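## Task

Take the cardboard box off the low shelf and set it fully inside the tote on the bench. The tote must keep its position and orientation. The robot must stay upright and level; tipping over or ending tilted means failure. The box must stay in place without the robot holding it.

## Robot and tools

ROBOT. A Hello Robot Stretch 4 with one arm. It has an omni-wheel base, a lift that rides up a mast, a telescoping arm that reaches forward, a wrist with yaw, pitch and roll joints, and a two-finger gripper. It stands about 1.6 m tall, and the base edge is within 0.23 m of the base origin. Cameras: head_camera, head_left_camera, head_right_camera (all on the head) and wrist_camera. Loose objects may occasionally get nudged by outside forces.

FRAMES. Base frame: origin on the floor below the base centre, x ahead, y to the left, z up. hand_pose is reported in this frame. It marks a point between the fingertips of the open gripper, and with all wrist joints at 0 its axes line up with the base axes. The printed hand position may be slightly wrong. The odometry frame is the base frame as it was when the scene began.

execute_actions. Argument "actions" is a list holding one action or none; an empty list only returns state and images. An action has "base", "joints" or both, plus optional "pace" and "contact_limits". Alternatively it has only "end_of_arm". Motions in one action start together and may finish at different times, and no action runs longer than 15 s.
- "base": exactly one key. Each is a relative offset from where the base last reported itself, not a pose. translate_m: metres straight ahead (negative = back), -2 to 2. strafe_m: metres sideways, left positive, -2 to 2. rotate_rad: radians of turn in place, counter-clockwise positive, -3.2 to 3.2.
- "joints": absolute targets, keyed by joint name; list only the joints you want. Units and ranges, with done-tolerance: lift_m 0 to 1.2 m (±0.004); arm_m 0 to 0.55 m of extension (±0.004); wrist_yaw_rad -1.134 to 4.276 (±0.02), 0 points ahead, positive swings left, 3.14 is stowed, past 3.4 the arm may block it; wrist_pitch_rad -1.117 to 4.259 (±0.05), 0 is level, 1.57 points down; wrist_roll_rad -1.117 to 4.259 (±0.02), 0 keeps both fingers level, positive turns the gripper clockwise when viewed from behind it; gripper_m -0.038 to 0.141 m, the fingertip gap of the empty gripper, negative values make the tips press together. Out-of-range joint targets are clipped and the result notes it. Any other bad value or unknown key rejects the whole call.
- "pace": "slow", "default", "fast" or "max". Base top speeds are 0.1/0.3/0.4/0.6 m/s and 1/2/3/4 rad/s respectively, further reduced when the lift is above 0.2 m (down to 0.3 m/s and 1 rad/s at 1.2 m).
- "contact_limits": only key arm_m, 0 (gentlest) to 0.75 (firmest), default 0.5; the arm halts once it pushes harder than this.
- "end_of_arm": "enable_torque" re-energises wrist or gripper motors that shut off, which then hold their current position.
- "cameras": list of camera names, or "all"; omitted/null means all, [] means none.
Anything you leave out of an action may keep pushing toward its earlier target without the status showing it. If a result reports a stop, the remaining execute_actions, wait and finished_scene calls in the same reply are skipped.

wait: "seconds" 0 to 10; commands nothing and returns state and images. zoom_image: "camera" and "region" [x0, y0, x1, y1] in pixels of that camera's most recent full image, origin top-left, at most 504 by 504. finished_scene: "scene" is the current scene number; it ends the scene irreversibly once the last command has been held, reports success and gives the next task. Answering without any tool call ends everything.

RESULTS. The "pictures" line lists cameras in image order. base_status/joint_status: "done" (for the base, wheels turned the commanded amount even if slipping); "off_target" (stopped short, may still push); "contact_stop_at_<key>" (hit something; lift, arm or wheels go slack, a slack lift may sag under load, a slack base may roll); "limit_stop_at_<name>" (a built-in limit); "limit_stop_at_tilt" (lean above 6 degrees, lift/arm/wheels slack until it lessens); "limit_stop_at_own_body" (self-collision; move away from the body, lift and arm may go slack); "torque_fault" (a wrist or gripper motor maxed out and went limp until enable_torque); "time_out". After a stop the joint forgets its old target. on_its_own covers uncommanded things; its "held at" is the held target, not the actual position. lidar_m: 12 distances in metres from the base origin, 30-degree sectors, 1st straight ahead then counter-clockwise (4th left, 7th rear, 10th right); "-" means nothing seen or closer than 0.25 m; it sees from about 0.15 m up, including table tops, and can miss clear objects, thin legs and things behind. wrist_depth_mm: 7x7 grid from top-left, median depth 100 to 2000 mm, "-" for invalid; the robot's body appears. base_odometry is wheel-based, heading -3.142 to 3.142 left positive; a gap above about 0.1 rad between turned_by_wheels and turned_by_imu suggests a collision or slip. base_tilt in degrees, forward/right positive, with a fixed bias up to about 1.5. motor_effort: percent of maximum, positive toward larger joint values, bracket is the peak during the last action; for wheel_0..2 positive turns the base right. A load in a level gripper shifts wrist_pitch_rad effort.

GRIPPING. Command gripper_m smaller than the object's width; going lower squeezes harder and pulls the object toward the wrist by up to a third of the shortfall. The gripper reading and "done" do not confirm a grasp; a firm squeeze at gripper_m of 0 or more shows in gripper effort. If fingertips snag on a surface, raise the lift.

CAMERAS. Calibration uses OpenCV conventions; K is in image_wh pixels and T_world_to_cam maps base-frame points into the camera frame. Values carry small errors, larger for the wrist camera, and changed poses are listed in results.

CAUTIONS. To unfold the wrist at scene start, send lift_m 0.4 with wrist_yaw_rad 0 together. Tilting the gripper up (pitch below -0.2) while rolled (roll below -0.4 or above 4) risks self-collision. Do not drive or turn carrying over 1 kg with arm_m above 0.2, especially at fast paces, and avoid sustained pushes or pulls with a raised gripper or high contact limit: the robot can tip. Avoid pressing the gripper into things (torque faults), dropping or slamming objects, hard hits, and moving the tote. Make sure the item rests inside the tote on its own before finishing. Shorter robot motion time is better.

Each tool is called after "Call:" as name(argument=value, ...) on one line, values as JSON.

## Session

Call:
execute_actions(actions=[])

Scene clock: 0.00 s.
base_odometry: x=+0.000 y=+0.000 heading=+0.000 (m, m, rad; odometry frame)
turned_by_wheels: +0.000 (rad since the last result)
turned_by_imu: +0.000 (rad since the last result)
base_tilt: forward=+0.3 right=-0.5 (deg)
lidar_m: 1.18 1.62 1.56 1.63 1.73 1.04 1.07 1.52 2.47 2.60 1.17 1.11
base_status: not commanded
joint_positions: lift_m=+0.243 arm_m=+0.001 wrist_yaw_rad=+3.099 wrist_pitch_rad=+0.016 wrist_roll_rad=+0.003 gripper_m=+0.057
joint_status: not commanded
motor_effort: lift_m=+18 arm_m=-1 wrist_yaw_rad=-1 wrist_pitch_rad=-7 wrist_roll_rad=+0 gripper_m=-1 wheel_0=+0 wheel_1=+0 wheel_2=+0 (%)
hand_pose: x=-0.1122 y=+0.0996 z=+0.4161 quat_wxyz=(+0.021, -0.008, +0.002, +1.000) (m; base frame)
wrist_depth_mm: 139 140 - 1921 1661 1618 1464 / - 132 1336 1281 1205 1618 1464 / 104 135 206 1281 1205 1661 1499 / 114 142 1366 1281 1205 1618 1499 / - 1756 1537 1308 1229 1661 1499 / 1756 1661 198 1336 200 1430 1397 / 1160 1118 1042 110 1042 931 991
pictures: head_camera, head_left_camera, head_right_camera, wrist_camera
Images, in order (width x height): head_camera 420x560, head_left_camera 420x672, head_right_camera 420x672, wrist_camera 616x392.

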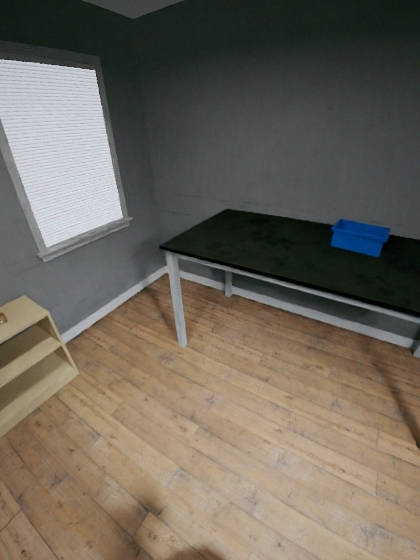

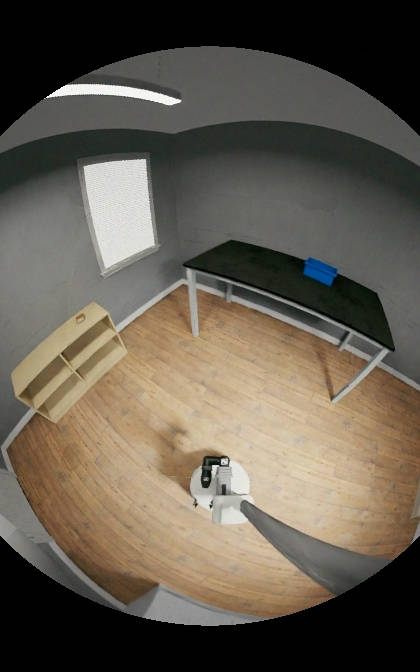

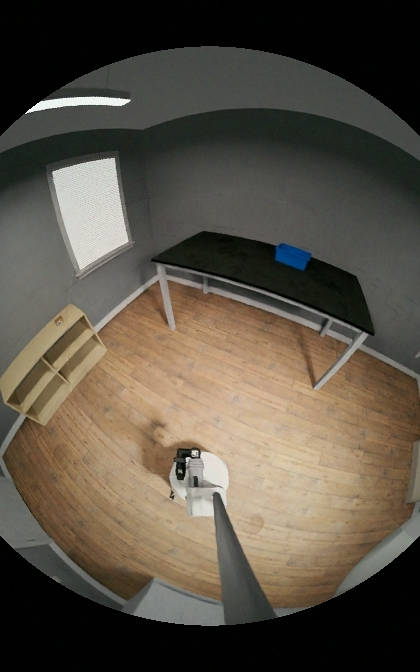

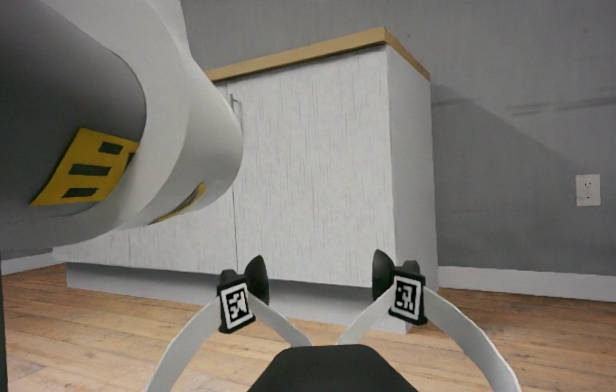

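Box appears on top of the shelf. Turn toward it.

Call:
execute_actions(actions=[{"base":{"rotate_rad":0.9},"joints":{"lift_m":0.7,"wrist_yaw_rad":0,"gripper_m":0.14}}])

Call:
zoom_image(camera="head_camera", region=[60, 150, 360, 450])

Scene clock: 7.83 s.
base_odometry: x=+0.000 y=+0.000 heading=+0.900 (m, m, rad; odometry frame)
turned_by_wheels: +0.900 (rad since the last result)
turned_by_imu: +0.897 (rad since the last result)
base_tilt: forward=+0.3 right=-0.5 (deg)
lidar_m: 1.55 1.57 1.80 1.45 1.04 1.31 2.51 2.52 1.26 1.13 1.13 1.44
base_status: done
joint_positions: lift_m=+0.700 arm_m=+0.001 wrist_yaw_rad=+0.000 wrist_pitch_rad=+0.016 wrist_roll_rad=+0.003 gripper_m=+0.140
joint_status: all done
motor_effort: lift_m=+22(25) arm_m=-1(1) wrist_yaw_rad=-1(5) wrist_pitch_rad=-8(8) wrist_roll_rad=+0(0) gripper_m=+0(1) wheel_0=-1(4) wheel_1=-1(7) wheel_2=+0(8) (%)
hand_pose: x=+0.4607 y=-0.0873 z=+0.8733 quat_wxyz=(+1.000, +0.001, +0.008, +0.000) (m; base frame)
wrist_depth_mm: 1576 1708 1756 1756 1921 1863 - / 1661 1756 1756 1808 1808 1921 1983 / 1661 1708 1756 1808 1921 1921 1921 / 1661 1708 1808 1808 1808 1921 1983 / 1708 1708 1756 1808 1863 1983 1921 / 1430 1366 1366 1808 1661 204 1921 / 1397 1499 1499 110 1808 1921 1921
pictures: head_camera, head_left_camera, head_right_camera, wrist_camera
camera_calibration (this result's frames):
wrist_camera: T_world_to_cam=[[0.0241665, -0.998302, -0.0529982, -0.0396959], [-0.075901, 0.0510284, -0.995809, 0.954172], [0.996822, 0.0280878, -0.074539, -0.161627], [0, 0, 0, 1]] pos_world=[0.234495, -0.0837787, 0.936022]
Images, in order (width x height): head_camera 420x560, head_left_camera 420x672, head_right_camera 420x672, wrist_camera 616x392.

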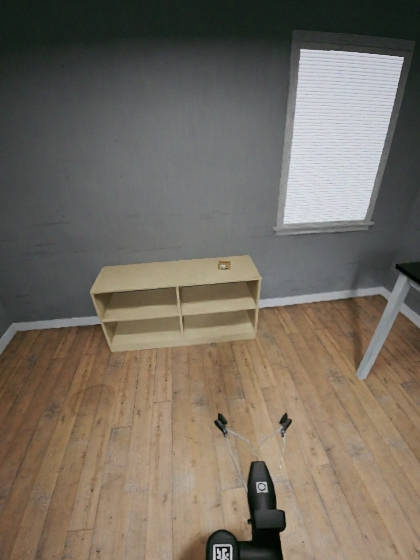

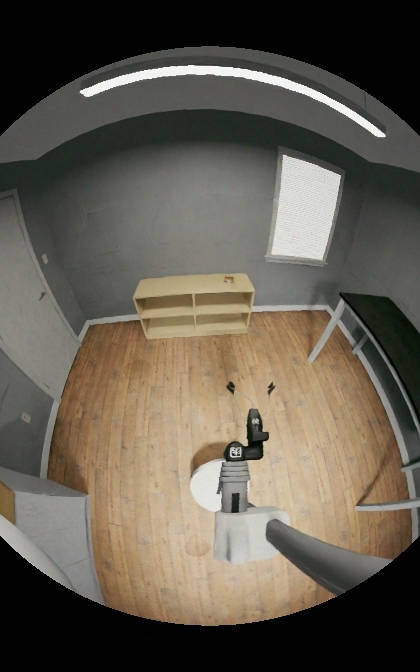

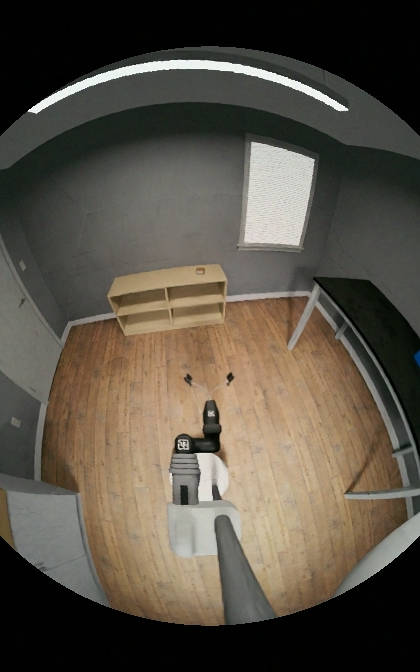

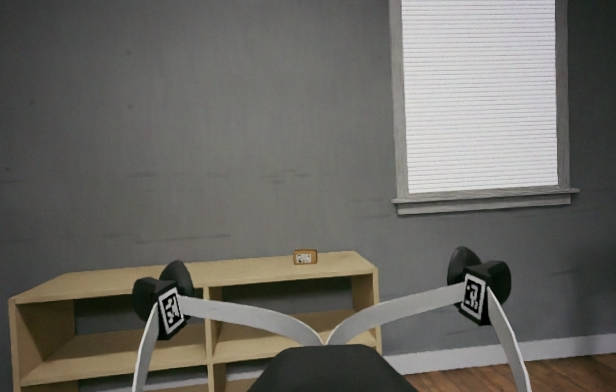

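Region (60, 150, 360, 450) of head_camera's 420x560 image, scaled by 1.680, with more detail than that image has.

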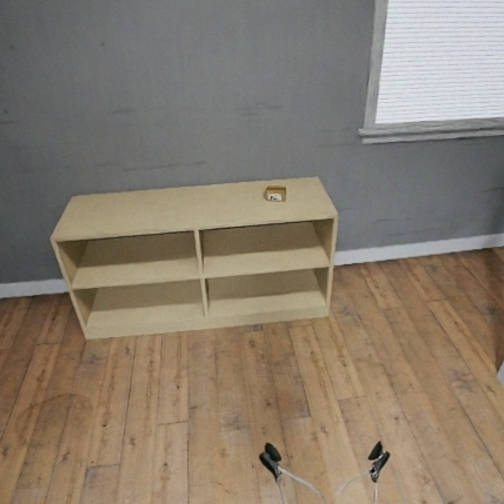

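Call:
execute_actions(actions=[{"base":{"translate_m":0.6},"joints":{"lift_m":0.55}}], cameras=["head_camera","wrist_camera"])

Scene clock: 16.53 s.
base_odometry: x=+0.373 y=+0.470 heading=+0.900 (m, m, rad; odometry frame)
turned_by_wheels: +0.000 (rad since the last result)
turned_by_imu: +0.000 (rad since the last result)
base_tilt: forward=+0.3 right=-0.6 (deg)
lidar_m: 0.96 0.98 1.22 1.74 1.36 1.40 3.08 3.17 1.17 1.04 1.06 1.06
base_status: done
joint_positions: lift_m=+0.550 arm_m=+0.001 wrist_yaw_rad=+0.000 wrist_pitch_rad=+0.016 wrist_roll_rad=+0.003 gripper_m=+0.140
joint_status: all done
motor_effort: lift_m=+17(29) arm_m=-1(1) wrist_yaw_rad=-1(1) wrist_pitch_rad=-8(8) wrist_roll_rad=+0(0) gripper_m=+1(1) wheel_0=-1(4) wheel_1=+0(3) wheel_2=+0(10) (%)
hand_pose: x=+0.4607 y=-0.0874 z=+0.7237 quat_wxyz=(+1.000, +0.001, +0.008, +0.000) (m; base frame)
wrist_depth_mm: 1060 1118 1138 1182 1229 1281 1308 / 1078 1118 1160 1182 1255 1229 1255 / 1098 1138 1160 1205 1229 1229 1308 / 1098 1098 1160 1205 1205 1308 1336 / 1078 1138 1042 917 1182 1281 1336 / 1098 732 768 1182 866 203 1308 / 1060 891 976 110 917 1308 1336
pictures: head_camera, wrist_camera
camera_calibration (this result's frames):
wrist_camera: T_world_to_cam=[[0.0239404, -0.998308, -0.0529981, -0.0475851], [-0.0758894, 0.0510456, -0.995809, 0.805204], [0.996829, 0.0278621, -0.0745389, -0.172778], [0, 0, 0, 1]] pos_world=[0.234476, -0.0837927, 0.786429]
Images, in order (width x height): head_camera 420x560, wrist_camera 616x392.

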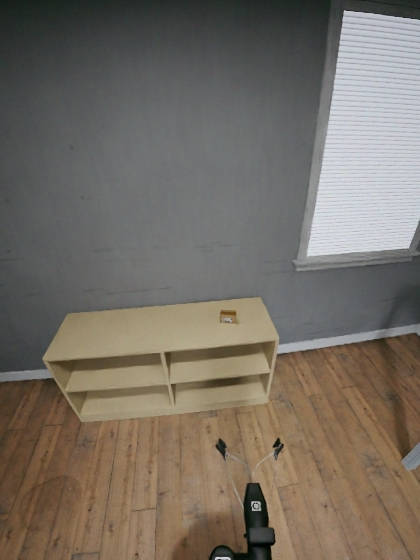

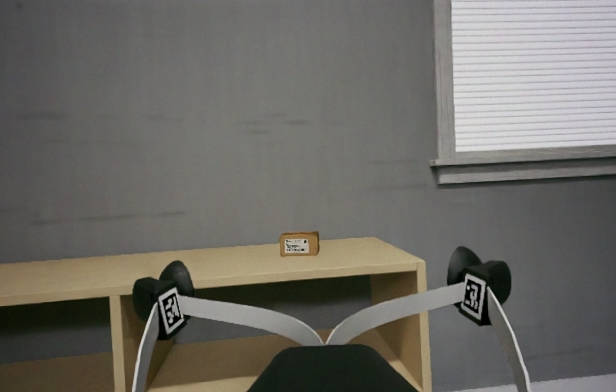

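Call:
execute_actions(actions=[{"base":{"rotate_rad":0.12},"joints":{"lift_m":0.44}}], cameras=[])

Call:
execute_actions(actions=[{"base":{"strafe_m":-0.09}}], cameras=[])

Call:
execute_actions(actions=[{"base":{"translate_m":0.3}}], cameras=["head_camera","wrist_camera"])

Scene clock: 24.37 s.
base_odometry: x=+0.373 y=+0.470 heading=+1.020 (m, m, rad; odometry frame)
turned_by_wheels: +0.120 (rad since the last result)
turned_by_imu: +0.120 (rad since the last result)
base_tilt: forward=+0.3 right=-0.5 (deg)
lidar_m: 0.96 1.00 1.83 1.73 1.37 1.57 3.30 1.54 1.10 1.03 1.08 1.00
base_status: done
joint_positions: lift_m=+0.440 arm_m=+0.001 wrist_yaw_rad=+0.000 wrist_pitch_rad=+0.016 wrist_roll_rad=+0.003 gripper_m=+0.140
joint_status: all done
motor_effort: lift_m=+15(18) arm_m=-1(0) wrist_yaw_rad=+0(1) wrist_pitch_rad=-8(9) wrist_roll_rad=+1(0) gripper_m=+0(1) wheel_0=+1(6) wheel_1=+1(5) wheel_2=+1(7) (%)
hand_pose: x=+0.4607 y=-0.0874 z=+0.6138 quat_wxyz=(+1.000, +0.001, +0.008, +0.000) (m; base frame)
wrist_depth_mm: 1160 1138 1182 1182 1138 1182 1160 / 1138 1138 1138 1160 1160 1160 1182 / 1160 1160 1160 1182 1182 1160 1182 / 1160 1182 1160 1182 1182 1205 1160 / 1138 1182 1042 1160 1205 891 1182 / 1160 946 809 1025 842 203 1182 / 842 854 809 110 798 778 1160
pictures: none
No camera images: the call's "cameras" was empty. Leave "cameras" out to get every camera's image.

Scene clock: 25.77 s.
base_odometry: x=+0.450 y=+0.423 heading=+1.020 (m, m, rad; odometry frame)
turned_by_wheels: +0.000 (rad since the last result)
turned_by_imu: +0.000 (rad since the last result)
base_tilt: forward=+0.2 right=-0.6 (deg)
lidar_m: 0.96 0.99 1.90 1.82 1.44 1.70 3.28 1.45 1.00 0.96 0.97 1.01
base_status: done
joint_positions: lift_m=+0.440 arm_m=+0.001 wrist_yaw_rad=+0.000 wrist_pitch_rad=+0.016 wrist_roll_rad=+0.003 gripper_m=+0.140
joint_status: not commanded
motor_effort: lift_m=+15(15) arm_m=-1(0) wrist_yaw_rad=-1(1) wrist_pitch_rad=-7(7) wrist_roll_rad=+0(1) gripper_m=+1(1) wheel_0=-1(12) wheel_1=+1(9) wheel_2=+1(3) (%)
hand_pose: x=+0.4607 y=-0.0874 z=+0.6138 quat_wxyz=(+1.000, +0.001, +0.008, +0.000) (m; base frame)
wrist_depth_mm: 1160 1160 1138 1138 1182 1160 1138 / 1160 1160 1160 1182 1182 1160 1138 / 1138 1160 1138 1160 1160 1160 1160 / 1138 1182 1160 1138 1182 1182 1182 / 1182 842 1205 1182 1205 1182 1182 / 1182 768 904 1025 854 203 1205 / 842 831 854 110 788 1182 1229
pictures: none
No camera images: the call's "cameras" was empty. Leave "cameras" out to get every camera's image.

Scene clock: 28.23 s.
base_odometry: x=+0.607 y=+0.679 heading=+1.020 (m, m, rad; odometry frame)
turned_by_wheels: +0.000 (rad since the last result)
turned_by_imu: +0.000 (rad since the last result)
base_tilt: forward=+0.3 right=-0.5 (deg)
lidar_m: 0.66 0.68 0.97 1.82 1.64 1.72 3.44 1.43 1.01 0.96 1.52 0.69
base_status: done
joint_positions: lift_m=+0.440 arm_m=+0.001 wrist_yaw_rad=+0.000 wrist_pitch_rad=+0.016 wrist_roll_rad=+0.003 gripper_m=+0.140
joint_status: not commanded
motor_effort: lift_m=+15(16) arm_m=-1(0) wrist_yaw_rad=+0(1) wrist_pitch_rad=-8(7) wrist_roll_rad=+0(0) gripper_m=+0(1) wheel_0=-1(2) wheel_1=+0(5) wheel_2=+2(7) (%)
hand_pose: x=+0.4607 y=-0.0874 z=+0.6138 quat_wxyz=(+1.000, +0.001, +0.008, +0.000) (m; base frame)
wrist_depth_mm: 842 842 842 842 854 866 854 / 866 842 854 842 854 878 854 / 866 866 854 866 866 866 878 / 854 866 842 866 878 891 866 / 492 535 569 535 866 452 866 / 496 609 866 878 878 203 878 / 512 683 741 109 715 580 904
pictures: head_camera, wrist_camera
camera_calibration (this result's frames):
wrist_camera: T_world_to_cam=[[0.0238733, -0.998309, -0.0529982, -0.0533983], [-0.0758862, 0.0510508, -0.995809, 0.695758], [0.996831, 0.027795, -0.0745391, -0.180971], [0, 0, 0, 1]] pos_world=[0.234471, -0.0837969, 0.676523]
Images, in order (width x height): head_camera 420x560, wrist_camera 616x392.

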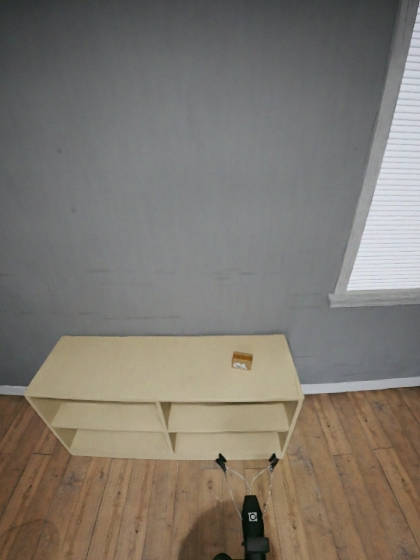

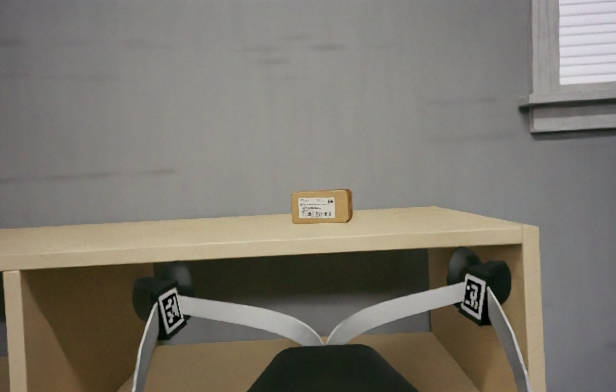

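Call:
execute_actions(actions=[{"joints":{"lift_m":0.45}}], cameras=[])

Call:
execute_actions(actions=[{"joints":{"arm_m":0.27}}], cameras=["head_camera","wrist_camera"])

Scene clock: 33.10 s.
base_odometry: x=+0.607 y=+0.679 heading=+1.020 (m, m, rad; odometry frame)
turned_by_wheels: +0.000 (rad since the last result)
turned_by_imu: +0.000 (rad since the last result)
base_tilt: forward=+0.2 right=-0.5 (deg)
lidar_m: 0.67 0.69 0.97 1.82 1.63 1.69 3.44 1.46 0.99 0.96 1.52 0.69
base_status: not commanded
joint_positions: lift_m=+0.450 arm_m=+0.001 wrist_yaw_rad=+0.000 wrist_pitch_rad=+0.016 wrist_roll_rad=+0.003 gripper_m=+0.140
joint_status: all done
motor_effort: lift_m=+21(18) arm_m=+0(0) wrist_yaw_rad=-1(0) wrist_pitch_rad=-8(8) wrist_roll_rad=+1(0) gripper_m=-1(1) wheel_0=-1(1) wheel_1=+0(0) wheel_2=+2(1) (%)
hand_pose: x=+0.4607 y=-0.0874 z=+0.6233 quat_wxyz=(+1.000, +0.001, +0.008, +0.000) (m; base frame)
wrist_depth_mm: 831 842 854 854 854 866 854 / 842 854 866 842 866 866 842 / 866 854 866 866 866 878 878 / 854 866 866 866 878 878 878 / 525 585 530 603 559 455 878 / 496 603 891 878 878 204 878 / 508 676 759 109 741 574 904
pictures: none
No camera images: the call's "cameras" was empty. Leave "cameras" out to get every camera's image.

Scene clock: 35.03 s.
base_odometry: x=+0.607 y=+0.679 heading=+1.020 (m, m, rad; odometry frame)
turned_by_wheels: +0.000 (rad since the last result)
turned_by_imu: +0.000 (rad since the last result)
base_tilt: forward=+0.3 right=-0.5 (deg)
lidar_m: 0.67 0.69 0.97 1.81 1.63 1.71 3.47 1.43 1.01 0.96 1.48 0.71
base_status: not commanded
joint_positions: lift_m=+0.450 arm_m=+0.269 wrist_yaw_rad=-0.001 wrist_pitch_rad=+0.011 wrist_roll_rad=+0.003 gripper_m=+0.140
joint_status: all done
motor_effort: lift_m=+20(22) arm_m=+8(9) wrist_yaw_rad=+2(7) wrist_pitch_rad=+6(7) wrist_roll_rad=+0(0) gripper_m=+0(2) wheel_0=+0(1) wheel_1=+0(0) wheel_2=+0(2) (%)
hand_pose: x=+0.7279 y=-0.0877 z=+0.6248 quat_wxyz=(+1.000, +0.001, +0.006, +0.000) (m; base frame)
wrist_depth_mm: 585 585 585 591 591 585 591 / 585 585 585 597 591 603 597 / 580 597 585 591 597 597 597 / 585 585 591 591 609 603 597 / 559 517 466 340 353 384 407 / 274 217 212 239 198 196 220 / 188 187 187 110 186 187 267
pictures: head_camera, wrist_camera
camera_calibration (this result's frames):
wrist_camera: T_world_to_cam=[[0.0232594, -0.998322, -0.0530288, -0.0589788], [-0.0710936, 0.0512571, -0.996152, 0.723739], [0.997198, 0.0269399, -0.0697821, -0.449796], [0, 0, 0, 1]] pos_world=[0.501361, -0.0838591, 0.686438]
Images, in order (width x height): head_camera 420x560, wrist_camera 616x392.

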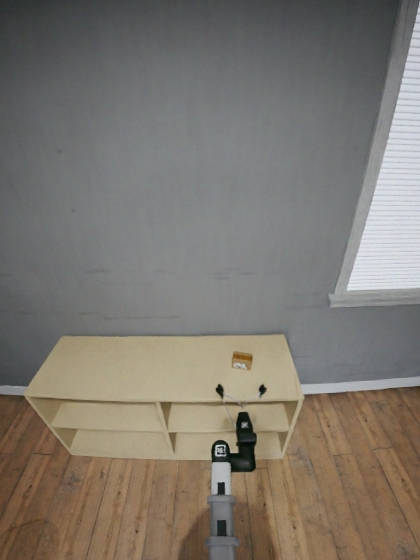

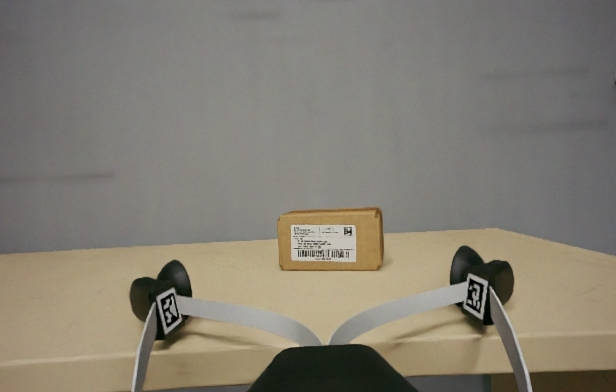

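Call:
execute_actions(actions=[{"joints":{"lift_m":0.465}}], cameras=[])

Call:
execute_actions(actions=[{"joints":{"arm_m":0.41}}], cameras=["head_camera","wrist_camera"])

Scene clock: 39.70 s.
base_odometry: x=+0.607 y=+0.679 heading=+1.020 (m, m, rad; odometry frame)
turned_by_wheels: +0.000 (rad since the last result)
turned_by_imu: +0.000 (rad since the last result)
base_tilt: forward=+0.4 right=-0.6 (deg)
lidar_m: 0.66 0.69 0.96 1.83 1.61 1.70 3.57 1.42 1.02 0.94 1.53 0.70
base_status: not commanded
joint_positions: lift_m=+0.465 arm_m=+0.269 wrist_yaw_rad=+0.000 wrist_pitch_rad=+0.016 wrist_roll_rad=+0.003 gripper_m=+0.140
joint_status: all done
motor_effort: lift_m=+21(18) arm_m=+7(8) wrist_yaw_rad=+0(2) wrist_pitch_rad=-6(7) wrist_roll_rad=-1(0) gripper_m=+2(0) wheel_0=-1(1) wheel_1=+0(0) wheel_2=+0(0) (%)
hand_pose: x=+0.7280 y=-0.0875 z=+0.6384 quat_wxyz=(+1.000, +0.001, +0.008, +0.000) (m; base frame)
wrist_depth_mm: 580 569 580 580 585 597 591 / 585 574 591 591 591 591 597 / 580 591 591 591 591 591 597 / 591 585 597 597 591 603 603 / 591 591 530 342 370 430 597 / 315 252 242 276 228 204 253 / 211 200 197 110 193 187 187
pictures: none
No camera images: the call's "cameras" was empty. Leave "cameras" out to get every camera's image.

Scene clock: 41.17 s.
base_odometry: x=+0.607 y=+0.678 heading=+1.020 (m, m, rad; odometry frame)
turned_by_wheels: +0.000 (rad since the last result)
turned_by_imu: +0.015 (rad since the last result)
base_tilt: forward=+0.2 right=-0.5 (deg)
lidar_m: 0.66 0.71 0.99 1.82 1.61 1.72 3.46 1.41 1.01 0.96 1.50 0.71
base_status: not commanded
joint_positions: lift_m=+0.465 arm_m=+0.388 wrist_yaw_rad=-0.006 wrist_pitch_rad=+0.018 wrist_roll_rad=+0.003 gripper_m=+0.140
joint_status: arm_m contact_stop (moved +0.119 of +0.141)
on_its_own: arm_m is slack since a contact_stop (your +0.410 is given up); wrist_yaw_rad is at rest, and its effort (+18) is outside its rest range (-13 to +13)
motor_effort: lift_m=+18(22) arm_m=+0(29) wrist_yaw_rad=+18(57) wrist_pitch_rad=-14(21) wrist_roll_rad=+0(3) gripper_m=-1(1) wheel_0=+1(5) wheel_1=+3(7) wheel_2=-6(16) (%)
hand_pose: x=+0.8469 y=-0.0892 z=+0.6379 quat_wxyz=(+1.000, +0.001, +0.009, -0.003) (m; base frame)
wrist_depth_mm: 469 466 466 466 469 469 473 / 469 469 477 477 469 477 477 / 473 469 477 473 477 477 473 / 477 477 473 477 477 480 477 / 477 477 477 243 218 415 404 / 307 249 237 225 211 208 248 / 207 197 195 110 189 180 178
pictures: head_camera, wrist_camera
camera_calibration (this result's frames):
wrist_camera: T_world_to_cam=[[0.0174239, -0.998443, -0.0529933, -0.0577186], [-0.0777783, 0.0514872, -0.99564, 0.750688], [0.996818, 0.0214697, -0.07676, -0.56322], [0, 0, 0, 1]] pos_world=[0.620821, -0.0841874, 0.701124]
Images, in order (width x height): head_camera 420x560, wrist_camera 616x392.

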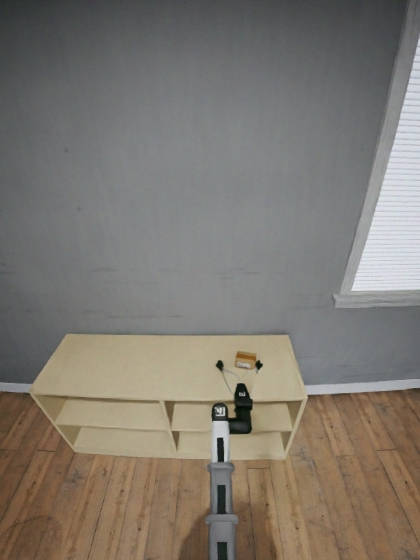

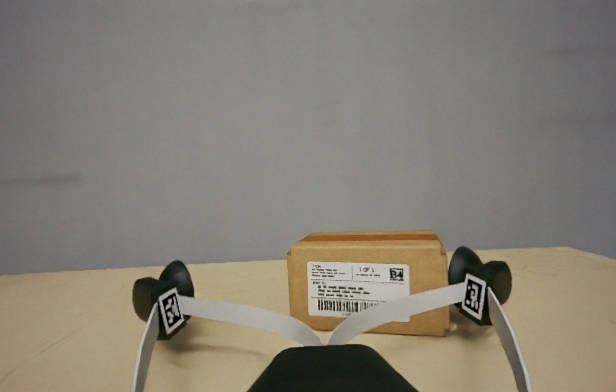

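Right finger hit the box. Back up, shift right.

Call:
execute_actions(actions=[{"joints":{"arm_m":0.3,"wrist_yaw_rad":0}}], cameras=[])

Call:
execute_actions(actions=[{"base":{"strafe_m":-0.035},"pace":"slow"}], cameras=["wrist_camera"])

Call:
execute_actions(actions=[{"joints":{"arm_m":0.42},"pace":"slow"}], cameras=["head_camera","wrist_camera"])

Scene clock: 45.37 s.
base_odometry: x=+0.607 y=+0.679 heading=+1.020 (m, m, rad; odometry frame)
turned_by_wheels: +0.000 (rad since the last result)
turned_by_imu: +0.000 (rad since the last result)
base_tilt: forward=+0.3 right=-0.4 (deg)
lidar_m: 0.67 0.70 0.98 1.81 1.62 1.74 3.65 1.41 1.00 0.96 1.49 0.71
base_status: not commanded
joint_positions: lift_m=+0.465 arm_m=+0.301 wrist_yaw_rad=+0.000 wrist_pitch_rad=+0.016 wrist_roll_rad=+0.003 gripper_m=+0.140
joint_status: all done
motor_effort: lift_m=+19(19) arm_m=-7(8) wrist_yaw_rad=+0(17) wrist_pitch_rad=-9(14) wrist_roll_rad=+0(1) gripper_m=+0(2) wheel_0=-1(1) wheel_1=+1(3) wheel_2=+1(6) (%)
hand_pose: x=+0.7607 y=-0.0874 z=+0.6385 quat_wxyz=(+1.000, +0.001, +0.008, +0.000) (m; base frame)
wrist_depth_mm: 549 559 559 554 559 554 554 / 559 559 559 554 559 559 554 / 564 559 564 559 559 559 559 / 564 569 569 564 569 564 564 / 564 569 525 315 301 430 427 / 314 253 242 276 228 202 254 / 209 200 198 110 191 175 182
pictures: none
No camera images: the call's "cameras" was empty. Leave "cameras" out to get every camera's image.

Scene clock: 46.77 s.
base_odometry: x=+0.636 y=+0.660 heading=+1.021 (m, m, rad; odometry frame)
turned_by_wheels: +0.000 (rad since the last result)
turned_by_imu: +0.000 (rad since the last result)
base_tilt: forward=+0.3 right=-0.6 (deg)
lidar_m: 0.67 0.71 0.96 1.85 1.64 1.78 3.43 1.33 0.97 0.92 1.49 0.69
base_status: done
joint_positions: lift_m=+0.465 arm_m=+0.301 wrist_yaw_rad=+0.000 wrist_pitch_rad=+0.016 wrist_roll_rad=+0.003 gripper_m=+0.140
joint_status: not commanded
motor_effort: lift_m=+19(18) arm_m=-7(8) wrist_yaw_rad=+0(0) wrist_pitch_rad=-8(8) wrist_roll_rad=+0(0) gripper_m=+1(0) wheel_0=+2(1) wheel_1=-2(5) wheel_2=+1(1) (%)
hand_pose: x=+0.7607 y=-0.0874 z=+0.6385 quat_wxyz=(+1.000, +0.001, +0.008, +0.000) (m; base frame)
wrist_depth_mm: 554 549 549 559 554 549 554 / 559 559 564 554 564 559 554 / 559 554 554 559 559 564 554 / 564 569 554 564 559 564 564 / 569 564 525 307 402 433 569 / 314 251 240 277 227 204 253 / 211 200 197 109 192 175 182
pictures: wrist_camera
camera_calibration (this result's frames):
wrist_camera: T_world_to_cam=[[0.0237847, -0.998314, -0.0529441, -0.0592419], [-0.0760443, 0.050999, -0.995799, 0.743223], [0.996821, 0.0277109, -0.0747031, -0.478048], [0, 0, 0, 1]] pos_world=[0.534455, -0.0837986, 0.701253]
Images, in order (width x height): wrist_camera 616x392.

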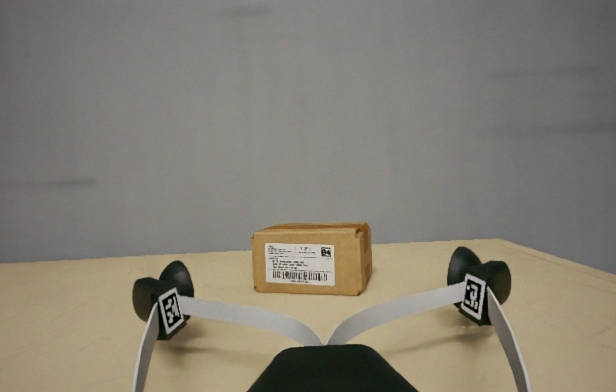

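Scene clock: 48.80 s.
base_odometry: x=+0.636 y=+0.660 heading=+1.020 (m, m, rad; odometry frame)
turned_by_wheels: +0.000 (rad since the last result)
turned_by_imu: +0.011 (rad since the last result)
base_tilt: forward=+0.3 right=-0.5 (deg)
lidar_m: 0.66 0.69 1.00 1.86 1.62 1.78 3.74 1.33 0.98 0.93 1.50 0.70
base_status: not commanded
joint_positions: lift_m=+0.465 arm_m=+0.389 wrist_yaw_rad=-0.011 wrist_pitch_rad=+0.019 wrist_roll_rad=+0.002 gripper_m=+0.140
joint_status: arm_m contact_stop (moved +0.088 of +0.119)
on_its_own: arm_m is slack since a contact_stop (your +0.420 is given up); wrist_yaw_rad is at rest, and its effort (+32) is outside its rest range (-13 to +13)
motor_effort: lift_m=+18(18) arm_m=+0(26) wrist_yaw_rad=+32(60) wrist_pitch_rad=-15(19) wrist_roll_rad=+2(1) gripper_m=+1(0) wheel_0=+2(6) wheel_1=+2(6) wheel_2=-8(17) (%)
hand_pose: x=+0.8478 y=-0.0906 z=+0.6378 quat_wxyz=(+1.000, +0.001, +0.009, -0.006) (m; base frame)
wrist_depth_mm: 462 466 466 473 469 469 469 / 473 469 469 469 469 473 469 / 473 477 480 473 477 473 477 / 477 480 477 480 480 477 473 / 480 477 480 225 343 415 442 / 306 246 234 219 209 204 246 / 206 196 193 110 188 171 178
pictures: head_camera, wrist_camera
camera_calibration (this result's frames):
wrist_camera: T_world_to_cam=[[0.0126297, -0.998533, -0.0526587, -0.0552729], [-0.077844, 0.0515212, -0.995633, 0.750801], [0.996886, 0.0166737, -0.077079, -0.564435], [0, 0, 0, 1]] pos_world=[0.62182, -0.0844627, 0.701105]
Images, in order (width x height): head_camera 420x560, wrist_camera 616x392.

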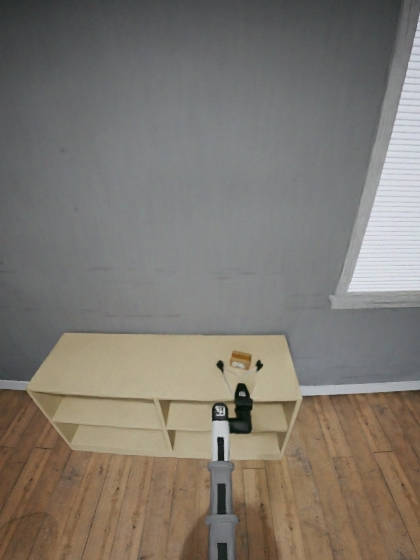

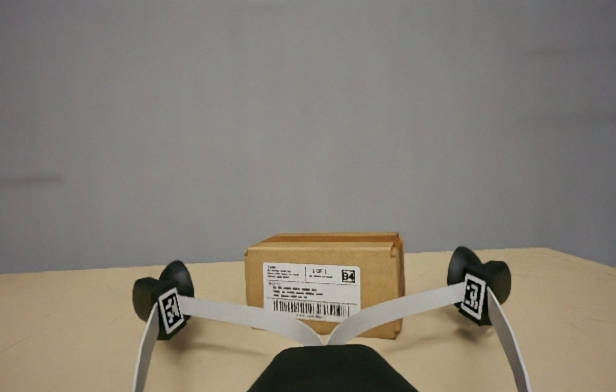

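Call:
execute_actions(actions=[{"joints":{"arm_m":0.36,"wrist_yaw_rad":0}}], cameras=[])

Call:
execute_actions(actions=[{"joints":{"lift_m":0.52,"wrist_pitch_rad":0.25}}], cameras=[])

Call:
execute_actions(actions=[{"joints":{"arm_m":0.43},"pace":"slow"}], cameras=["head_camera","wrist_camera"])

Scene clock: 53.83 s.
base_odometry: x=+0.637 y=+0.660 heading=+1.021 (m, m, rad; odometry frame)
turned_by_wheels: +0.001 (rad since the last result)
turned_by_imu: +0.001 (rad since the last result)
base_tilt: forward=+0.3 right=-0.5 (deg)
lidar_m: 0.66 0.70 0.98 1.85 1.63 1.78 3.76 1.34 0.97 0.93 1.45 0.69
base_status: not commanded
joint_positions: lift_m=+0.465 arm_m=+0.361 wrist_yaw_rad=+0.000 wrist_pitch_rad=+0.016 wrist_roll_rad=+0.002 gripper_m=+0.140
joint_status: all done
motor_effort: lift_m=+18(18) arm_m=-7(7) wrist_yaw_rad=-1(28) wrist_pitch_rad=-8(15) wrist_roll_rad=+2(1) gripper_m=+0(0) wheel_0=+1(2) wheel_1=+1(2) wheel_2=+2(8) (%)
hand_pose: x=+0.8207 y=-0.0875 z=+0.6385 quat_wxyz=(+1.000, +0.001, +0.008, +0.000) (m; base frame)
wrist_depth_mm: 504 500 488 496 496 496 492 / 492 500 504 500 500 500 492 / 508 504 504 504 500 496 492 / 512 512 504 504 504 500 504 / 508 508 508 253 351 427 466 / 312 252 243 246 226 204 253 / 210 200 198 110 191 175 181
pictures: none
No camera images: the call's "cameras" was empty. Leave "cameras" out to get every camera's image.

Scene clock: 54.97 s.
base_odometry: x=+0.637 y=+0.660 heading=+1.021 (m, m, rad; odometry frame)
turned_by_wheels: +0.000 (rad since the last result)
turned_by_imu: +0.000 (rad since the last result)
base_tilt: forward=+0.3 right=-0.6 (deg)
lidar_m: 0.66 0.69 0.99 1.84 1.62 1.80 3.76 1.31 0.98 0.92 1.47 0.69
base_status: not commanded
joint_positions: lift_m=+0.520 arm_m=+0.361 wrist_yaw_rad=+0.001 wrist_pitch_rad=+0.250 wrist_roll_rad=+0.003 gripper_m=+0.140
joint_status: all done
motor_effort: lift_m=+21(20) arm_m=-7(8) wrist_yaw_rad=-3(12) wrist_pitch_rad=-2(94) wrist_roll_rad=+0(1) gripper_m=+1(1) wheel_0=+0(1) wheel_1=+0(1) wheel_2=+3(4) (%)
hand_pose: x=+0.8117 y=-0.0872 z=+0.6265 quat_wxyz=(+0.992, +0.001, +0.125, +0.000) (m; base frame)
wrist_depth_mm: 455 459 455 452 455 455 459 / 473 477 473 473 473 469 469 / 488 492 492 492 492 492 488 / 512 508 504 296 415 442 500 / 351 338 327 255 255 300 298 / 256 228 219 237 211 204 224 / 202 196 193 110 189 178 182
pictures: none
No camera images: the call's "cameras" was empty. Leave "cameras" out to get every camera's image.

Scene clock: 56.93 s.
base_odometry: x=+0.637 y=+0.660 heading=+1.021 (m, m, rad; odometry frame)
turned_by_wheels: +0.000 (rad since the last result)
turned_by_imu: +0.000 (rad since the last result)
base_tilt: forward=+0.3 right=-0.5 (deg)
lidar_m: 0.67 0.70 1.01 1.85 1.64 1.80 3.76 1.31 0.97 0.93 1.48 0.70
base_status: not commanded
joint_positions: lift_m=+0.520 arm_m=+0.429 wrist_yaw_rad=+0.000 wrist_pitch_rad=+0.250 wrist_roll_rad=+0.003 gripper_m=+0.140
joint_status: all done
motor_effort: lift_m=+21(21) arm_m=+8(8) wrist_yaw_rad=+1(2) wrist_pitch_rad=-3(2) wrist_roll_rad=+0(0) gripper_m=+1(0) wheel_0=+1(0) wheel_1=+0(0) wheel_2=+2(3) (%)
hand_pose: x=+0.8790 y=-0.0875 z=+0.6265 quat_wxyz=(+0.992, +0.001, +0.125, +0.000) (m; base frame)
wrist_depth_mm: 394 392 389 394 387 389 394 / 410 410 410 407 407 407 407 / 427 424 421 421 421 424 424 / 439 439 439 433 439 436 436 / 351 342 325 194 202 298 294 / 255 227 204 193 187 207 224 / 202 196 193 110 188 178 182
pictures: head_camera, wrist_camera
camera_calibration (this result's frames):
wrist_camera: T_world_to_cam=[[0.0105081, -0.998313, -0.0571114, -0.0485005], [-0.304967, 0.0511939, -0.950986, 0.913432], [0.952305, 0.0274101, -0.303914, -0.41418], [0, 0, 0, 1]] pos_world=[0.673502, -0.0838281, 0.740016]
Images, in order (width x height): head_camera 420x560, wrist_camera 616x392.

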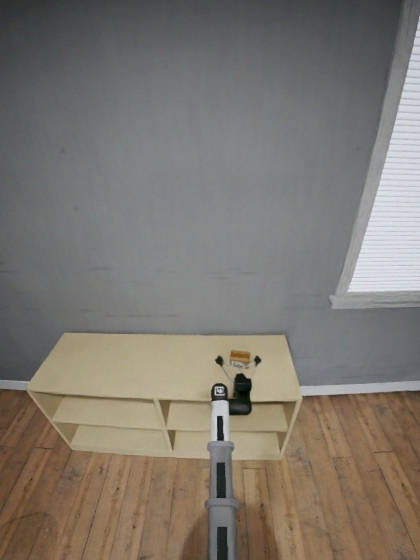

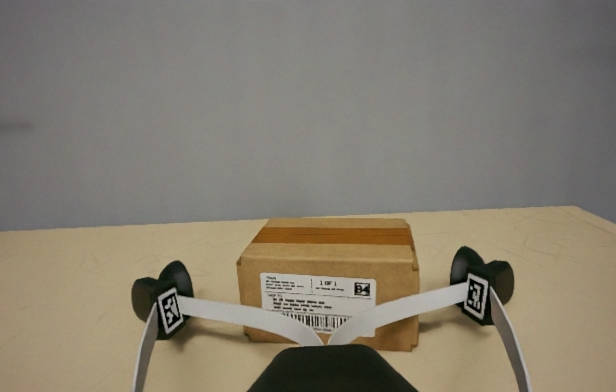

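Call:
execute_actions(actions=[{"joints":{"arm_m":0.455},"pace":"slow"}], cameras=[])

Call:
execute_actions(actions=[{"joints":{"gripper_m":0.04}}], cameras=[])

Call:
execute_actions(actions=[{"joints":{"lift_m":0.62}}], cameras=["head_camera","wrist_camera"])

Scene clock: 62.77 s.
base_odometry: x=+0.637 y=+0.660 heading=+1.021 (m, m, rad; odometry frame)
turned_by_wheels: +0.000 (rad since the last result)
turned_by_imu: +0.000 (rad since the last result)
base_tilt: forward=+0.3 right=-0.5 (deg)
lidar_m: 0.68 0.71 1.01 1.84 1.64 1.77 3.75 1.34 0.98 0.92 1.49 0.70
base_status: not commanded
joint_positions: lift_m=+0.520 arm_m=+0.454 wrist_yaw_rad=+0.000 wrist_pitch_rad=+0.250 wrist_roll_rad=+0.003 gripper_m=+0.140
joint_status: all done
motor_effort: lift_m=+21(21) arm_m=+8(8) wrist_yaw_rad=+1(1) wrist_pitch_rad=-2(2) wrist_roll_rad=+0(0) gripper_m=+0(1) wheel_0=+0(1) wheel_1=+0(0) wheel_2=+2(2) (%)
hand_pose: x=+0.9040 y=-0.0876 z=+0.6265 quat_wxyz=(+0.992, +0.001, +0.125, +0.000) (m; base frame)
wrist_depth_mm: 370 370 373 370 370 370 368 / 382 379 384 384 387 382 384 / 399 399 397 399 399 397 399 / 415 418 413 413 415 410 407 / 349 338 307 193 203 297 296 / 256 227 191 183 183 207 224 / 202 195 191 110 188 182 182
pictures: none
No camera images: the call's "cameras" was empty. Leave "cameras" out to get every camera's image.

Scene clock: 64.77 s.
base_odometry: x=+0.637 y=+0.660 heading=+1.021 (m, m, rad; odometry frame)
turned_by_wheels: +0.000 (rad since the last result)
turned_by_imu: +0.000 (rad since the last result)
base_tilt: forward=+0.3 right=-0.5 (deg)
lidar_m: 0.67 0.72 0.99 1.85 1.63 1.78 3.77 1.34 0.99 0.92 1.48 0.69
base_status: not commanded
joint_positions: lift_m=+0.520 arm_m=+0.454 wrist_yaw_rad=+0.000 wrist_pitch_rad=+0.253 wrist_roll_rad=+0.003 gripper_m=+0.040
joint_status: all done
motor_effort: lift_m=+21(21) arm_m=+7(8) wrist_yaw_rad=+0(1) wrist_pitch_rad=-8(8) wrist_roll_rad=+0(0) gripper_m=-20(21) wheel_0=+0(1) wheel_1=+0(0) wheel_2=+2(2) (%)
hand_pose: x=+0.9039 y=-0.0874 z=+0.6259 quat_wxyz=(+0.992, +0.001, +0.126, +0.000) (m; base frame)
wrist_depth_mm: 373 370 370 370 368 370 368 / 384 384 379 384 382 379 382 / 399 397 397 397 397 399 399 / 415 418 413 415 415 407 410 / 343 334 301 187 198 297 291 / 253 245 180 177 176 186 221 / 200 180 183 110 178 180 174
pictures: none
No camera images: the call's "cameras" was empty. Leave "cameras" out to get every camera's image.

Scene clock: 66.20 s.
base_odometry: x=+0.637 y=+0.660 heading=+1.021 (m, m, rad; odometry frame)
turned_by_wheels: +0.000 (rad since the last result)
turned_by_imu: +0.000 (rad since the last result)
base_tilt: forward=+0.4 right=-0.6 (deg)
lidar_m: 0.66 0.70 1.00 1.84 1.63 1.78 3.75 1.33 0.97 0.93 1.48 0.68
base_status: not commanded
joint_positions: lift_m=+0.620 arm_m=+0.454 wrist_yaw_rad=+0.000 wrist_pitch_rad=+0.253 wrist_roll_rad=+0.003 gripper_m=+0.040
joint_status: all done
motor_effort: lift_m=+22(23) arm_m=+7(7) wrist_yaw_rad=+0(1) wrist_pitch_rad=-10(10) wrist_roll_rad=+0(0) gripper_m=-17(18) wheel_0=+1(0) wheel_1=+0(0) wheel_2=+2(2) (%)
hand_pose: x=+0.9039 y=-0.0874 z=+0.7257 quat_wxyz=(+0.992, +0.001, +0.126, +0.000) (m; base frame)
wrist_depth_mm: 368 368 368 370 366 368 370 / 382 384 384 382 384 382 379 / 399 397 397 394 397 397 397 / 413 415 413 418 413 413 415 / 433 427 424 188 197 433 427 / 452 442 180 178 175 185 421 / 355 320 325 110 303 324 309
pictures: head_camera, wrist_camera
camera_calibration (this result's frames):
wrist_camera: T_world_to_cam=[[0.0106451, -0.998309, -0.0571401, -0.0431192], [-0.307512, 0.0511057, -0.950171, 1.01706], [0.951485, 0.027686, -0.306448, -0.405169], [0, 0, 0, 1]] pos_world=[0.698731, -0.0838067, 0.839758]
Images, in order (width x height): head_camera 420x560, wrist_camera 616x392.

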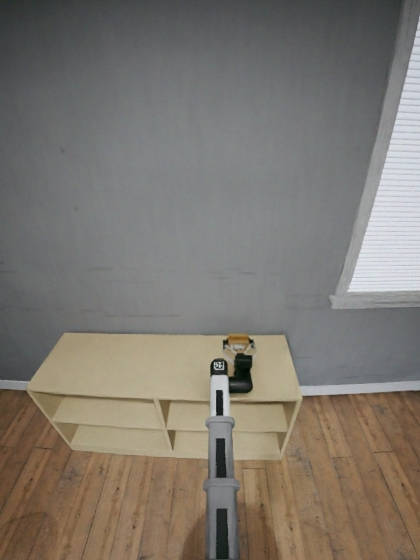

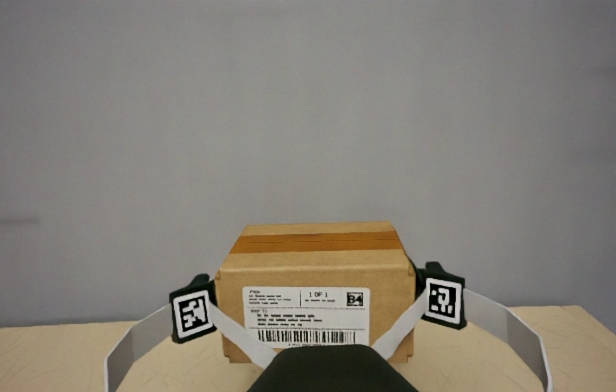

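Call:
execute_actions(actions=[{"joints":{"arm_m":0.05,"lift_m":1.15}}], cameras=[])

Call:
execute_actions(actions=[{"base":{"rotate_rad":-1.57},"pace":"slow"}], cameras=[])

Call:
execute_actions(actions=[{"base":{"strafe_m":-0.8}}], cameras=["head_camera","head_right_camera"])

Scene clock: 78.63 s.
base_odometry: x=+0.637 y=+0.660 heading=+1.021 (m, m, rad; odometry frame)
turned_by_wheels: +0.000 (rad since the last result)
turned_by_imu: +0.000 (rad since the last result)
base_tilt: forward=+0.3 right=-0.5 (deg)
lidar_m: 0.67 0.71 0.99 1.86 1.63 1.79 3.76 1.33 0.98 0.93 1.48 0.69
base_status: not commanded
joint_positions: lift_m=+1.150 arm_m=+0.051 wrist_yaw_rad=+0.000 wrist_pitch_rad=+0.253 wrist_roll_rad=+0.003 gripper_m=+0.040
joint_status: all done
motor_effort: lift_m=+22(18) arm_m=-7(8) wrist_yaw_rad=+0(1) wrist_pitch_rad=-11(12) wrist_roll_rad=+0(0) gripper_m=-18(15) wheel_0=+0(0) wheel_1=+0(0) wheel_2=+2(2) (%)
hand_pose: x=+0.5015 y=-0.0875 z=+1.2556 quat_wxyz=(+0.992, +0.001, +0.126, +0.000) (m; base frame)
wrist_depth_mm: 741 741 741 750 750 750 732 / 778 778 778 788 778 768 759 / 820 809 809 809 820 809 798 / 842 854 831 842 842 842 842 / 878 878 866 187 198 854 866 / 917 904 180 176 176 185 891 / 946 931 960 110 931 960 946
pictures: none
No camera images: the call's "cameras" was empty. Leave "cameras" out to get every camera's image.

Scene clock: 81.50 s.
base_odometry: x=+0.637 y=+0.660 heading=-0.549 (m, m, rad; odometry frame)
turned_by_wheels: -1.570 (rad since the last result)
turned_by_imu: -1.564 (rad since the last result)
base_tilt: forward=+0.3 right=-0.5 (deg)
lidar_m: 0.93 1.49 0.70 0.65 0.70 1.03 1.87 1.65 1.83 3.37 1.31 0.99
base_status: done
joint_positions: lift_m=+1.150 arm_m=+0.051 wrist_yaw_rad=+0.000 wrist_pitch_rad=+0.253 wrist_roll_rad=+0.003 gripper_m=+0.040
joint_status: not commanded
motor_effort: lift_m=+22(22) arm_m=-8(7) wrist_yaw_rad=+0(0) wrist_pitch_rad=-11(10) wrist_roll_rad=+0(1) gripper_m=-15(16) wheel_0=+1(1) wheel_1=+1(4) wheel_2=+1(6) (%)
hand_pose: x=+0.5015 y=-0.0874 z=+1.2556 quat_wxyz=(+0.992, +0.001, +0.126, +0.000) (m; base frame)
wrist_depth_mm: 1499 1499 1499 1464 1499 1499 1464 / 1537 1576 1499 1576 1499 1537 1576 / 1576 1618 1618 1576 1576 1618 1618 / 1661 1708 1618 1708 1618 1464 1205 / 1708 1708 1255 187 198 1060 1042 / 1708 1808 181 177 175 185 809 / 1661 1863 820 110 798 1863 1921
pictures: none
No camera images: the call's "cameras" was empty. Leave "cameras" out to get every camera's image.

Scene clock: 85.50 s.
base_odometry: x=+0.219 y=-0.022 heading=-0.549 (m, m, rad; odometry frame)
turned_by_wheels: +0.000 (rad since the last result)
turned_by_imu: -0.002 (rad since the last result)
base_tilt: forward=+0.3 right=-0.6 (deg)
lidar_m: 0.92 0.96 1.32 1.45 1.54 1.95 1.27 1.31 1.81 2.56 2.60 0.94
base_status: done
joint_positions: lift_m=+1.150 arm_m=+0.051 wrist_yaw_rad=+0.000 wrist_pitch_rad=+0.253 wrist_roll_rad=+0.003 gripper_m=+0.040
joint_status: not commanded
motor_effort: lift_m=+21(22) arm_m=-7(7) wrist_yaw_rad=-1(0) wrist_pitch_rad=-11(10) wrist_roll_rad=+0(0) gripper_m=-18(17) wheel_0=+0(5) wheel_1=+2(8) wheel_2=+1(1) (%)
hand_pose: x=+0.5015 y=-0.0874 z=+1.2556 quat_wxyz=(+0.992, +0.001, +0.126, +0.000) (m; base frame)
wrist_depth_mm: 1464 1464 1464 1464 1464 1499 1464 / 1537 1499 1537 1537 1537 1499 1537 / 1576 1537 1618 1618 1576 1618 1618 / 1661 1661 1661 1366 1576 1576 1661 / 1255 1182 1098 187 197 1060 1025 / 904 866 180 177 175 185 798 / 798 759 1921 110 741 1808 1808
pictures: head_camera, head_right_camera
Images, in order (width x height): head_camera 420x560, head_right_camera 420x672.

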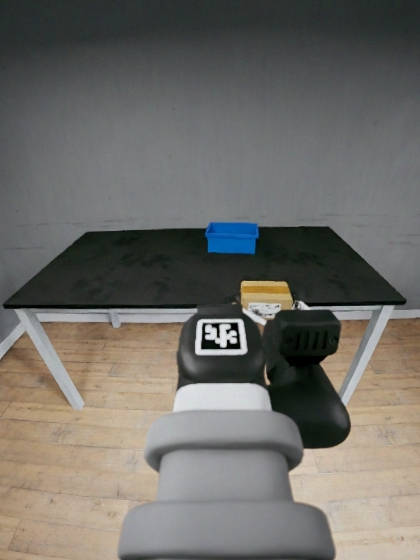

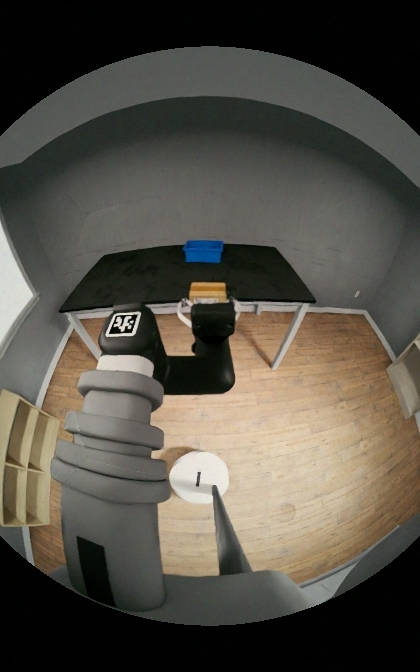

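Call:
execute_actions(actions=[{"base":{"strafe_m":-0.04}}], cameras=[])

Call:
execute_actions(actions=[{"base":{"translate_m":0.55}}], cameras=[])

Call:
execute_actions(actions=[{"joints":{"arm_m":0.35},"pace":"slow"}], cameras=["head_camera","wrist_camera","head_right_camera"])

Scene clock: 95.60 s.
base_odometry: x=+0.198 y=-0.056 heading=-0.549 (m, m, rad; odometry frame)
turned_by_wheels: +0.000 (rad since the last result)
turned_by_imu: +0.000 (rad since the last result)
base_tilt: forward=+0.3 right=-0.5 (deg)
lidar_m: 0.90 0.96 1.32 1.50 1.59 1.98 1.28 1.31 1.81 2.51 2.55 0.96
base_status: done
joint_positions: lift_m=+1.150 arm_m=+0.051 wrist_yaw_rad=+0.000 wrist_pitch_rad=+0.253 wrist_roll_rad=+0.003 gripper_m=+0.040
joint_status: not commanded
motor_effort: lift_m=+21(22) arm_m=-8(8) wrist_yaw_rad=+1(0) wrist_pitch_rad=-11(10) wrist_roll_rad=+0(0) gripper_m=-18(17) wheel_0=-1(4) wheel_1=+0(8) wheel_2=+0(1) (%)
hand_pose: x=+0.5015 y=-0.0874 z=+1.2556 quat_wxyz=(+0.992, +0.001, +0.126, +0.000) (m; base frame)
wrist_depth_mm: 1430 1464 1537 1499 1464 1464 1537 / 1537 1576 1537 1537 1537 1499 1576 / 1576 1576 1618 1618 1618 1576 1537 / 1661 1661 1618 1336 1576 1661 1661 / 1205 1182 1060 187 196 1060 1078 / 891 904 180 177 176 185 798 / 798 750 1921 109 741 1863 1808
pictures: none
No camera images: the call's "cameras" was empty. Leave "cameras" out to get every camera's image.

Scene clock: 98.93 s.
base_odometry: x=+0.667 y=-0.343 heading=-0.549 (m, m, rad; odometry frame)
turned_by_wheels: +0.000 (rad since the last result)
turned_by_imu: +0.000 (rad since the last result)
base_tilt: forward=+0.4 right=-0.5 (deg)
lidar_m: 0.36 0.39 0.54 1.50 1.57 2.52 1.83 1.90 2.62 2.53 0.52 0.38
base_status: done
joint_positions: lift_m=+1.150 arm_m=+0.051 wrist_yaw_rad=+0.000 wrist_pitch_rad=+0.253 wrist_roll_rad=+0.003 gripper_m=+0.040
joint_status: not commanded
motor_effort: lift_m=+21(22) arm_m=-7(8) wrist_yaw_rad=+1(0) wrist_pitch_rad=-10(10) wrist_roll_rad=+1(0) gripper_m=-17(16) wheel_0=+0(7) wheel_1=+0(4) wheel_2=+1(7) (%)
hand_pose: x=+0.5015 y=-0.0874 z=+1.2556 quat_wxyz=(+0.992, +0.001, +0.126, +0.000) (m; base frame)
wrist_depth_mm: 931 960 960 960 960 960 960 / 991 991 976 991 991 991 991 / 1042 1025 1008 1025 1025 1008 1025 / 1042 1060 1060 1060 1060 1098 1060 / 1118 1118 1098 187 198 1078 1060 / 904 891 180 177 175 184 798 / 707 647 654 110 615 634 615
pictures: none
No camera images: the call's "cameras" was empty. Leave "cameras" out to get every camera's image.

Scene clock: 103.23 s.
base_odometry: x=+0.667 y=-0.343 heading=-0.549 (m, m, rad; odometry frame)
turned_by_wheels: +0.000 (rad since the last result)
turned_by_imu: +0.000 (rad since the last result)
base_tilt: forward=+0.3 right=-0.5 (deg)
lidar_m: 0.35 0.37 0.53 1.52 1.56 2.52 1.82 1.90 2.63 2.52 0.51 0.37
base_status: not commanded
joint_positions: lift_m=+1.150 arm_m=+0.349 wrist_yaw_rad=+0.000 wrist_pitch_rad=+0.253 wrist_roll_rad=+0.003 gripper_m=+0.040
joint_status: all done
motor_effort: lift_m=+21(22) arm_m=+8(8) wrist_yaw_rad=+0(1) wrist_pitch_rad=-11(11) wrist_roll_rad=+0(0) gripper_m=-16(17) wheel_0=+0(1) wheel_1=+0(1) wheel_2=+1(1) (%)
hand_pose: x=+0.7989 y=-0.0874 z=+1.2556 quat_wxyz=(+0.992, +0.001, +0.126, +0.000) (m; base frame)
wrist_depth_mm: 668 668 668 676 668 661 661 / 699 691 691 691 691 683 691 / 723 723 715 715 715 723 723 / 759 759 750 759 759 759 750 / 778 788 768 187 197 778 778 / 798 798 180 177 175 185 778 / 723 640 544 110 452 640 615
pictures: head_camera, head_right_camera, wrist_camera
camera_calibration (this result's frames):
wrist_camera: T_world_to_cam=[[0.0107425, -0.998308, -0.0571397, -0.011766], [-0.307762, 0.0510683, -0.950092, 1.48841], [0.951403, 0.0277917, -0.306692, -0.142435], [0, 0, 0, 1]] pos_world=[0.593716, -0.0837982, 1.36977]
Images, in order (width x height): head_camera 420x560, head_right_camera 420x672, wrist_camera 616x392.

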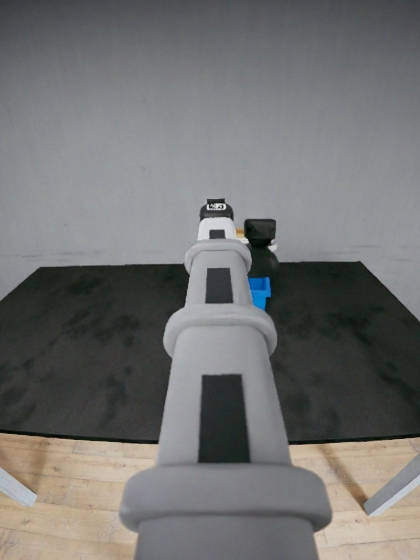

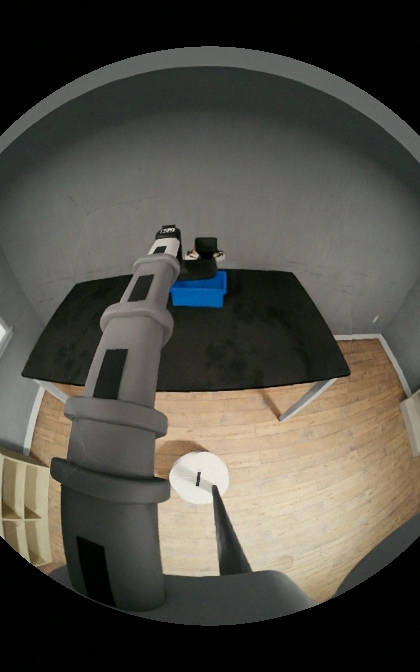

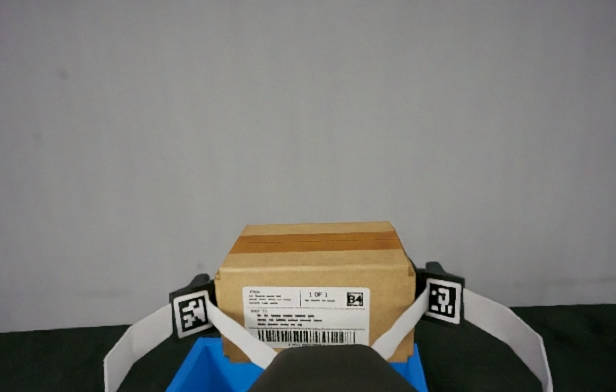

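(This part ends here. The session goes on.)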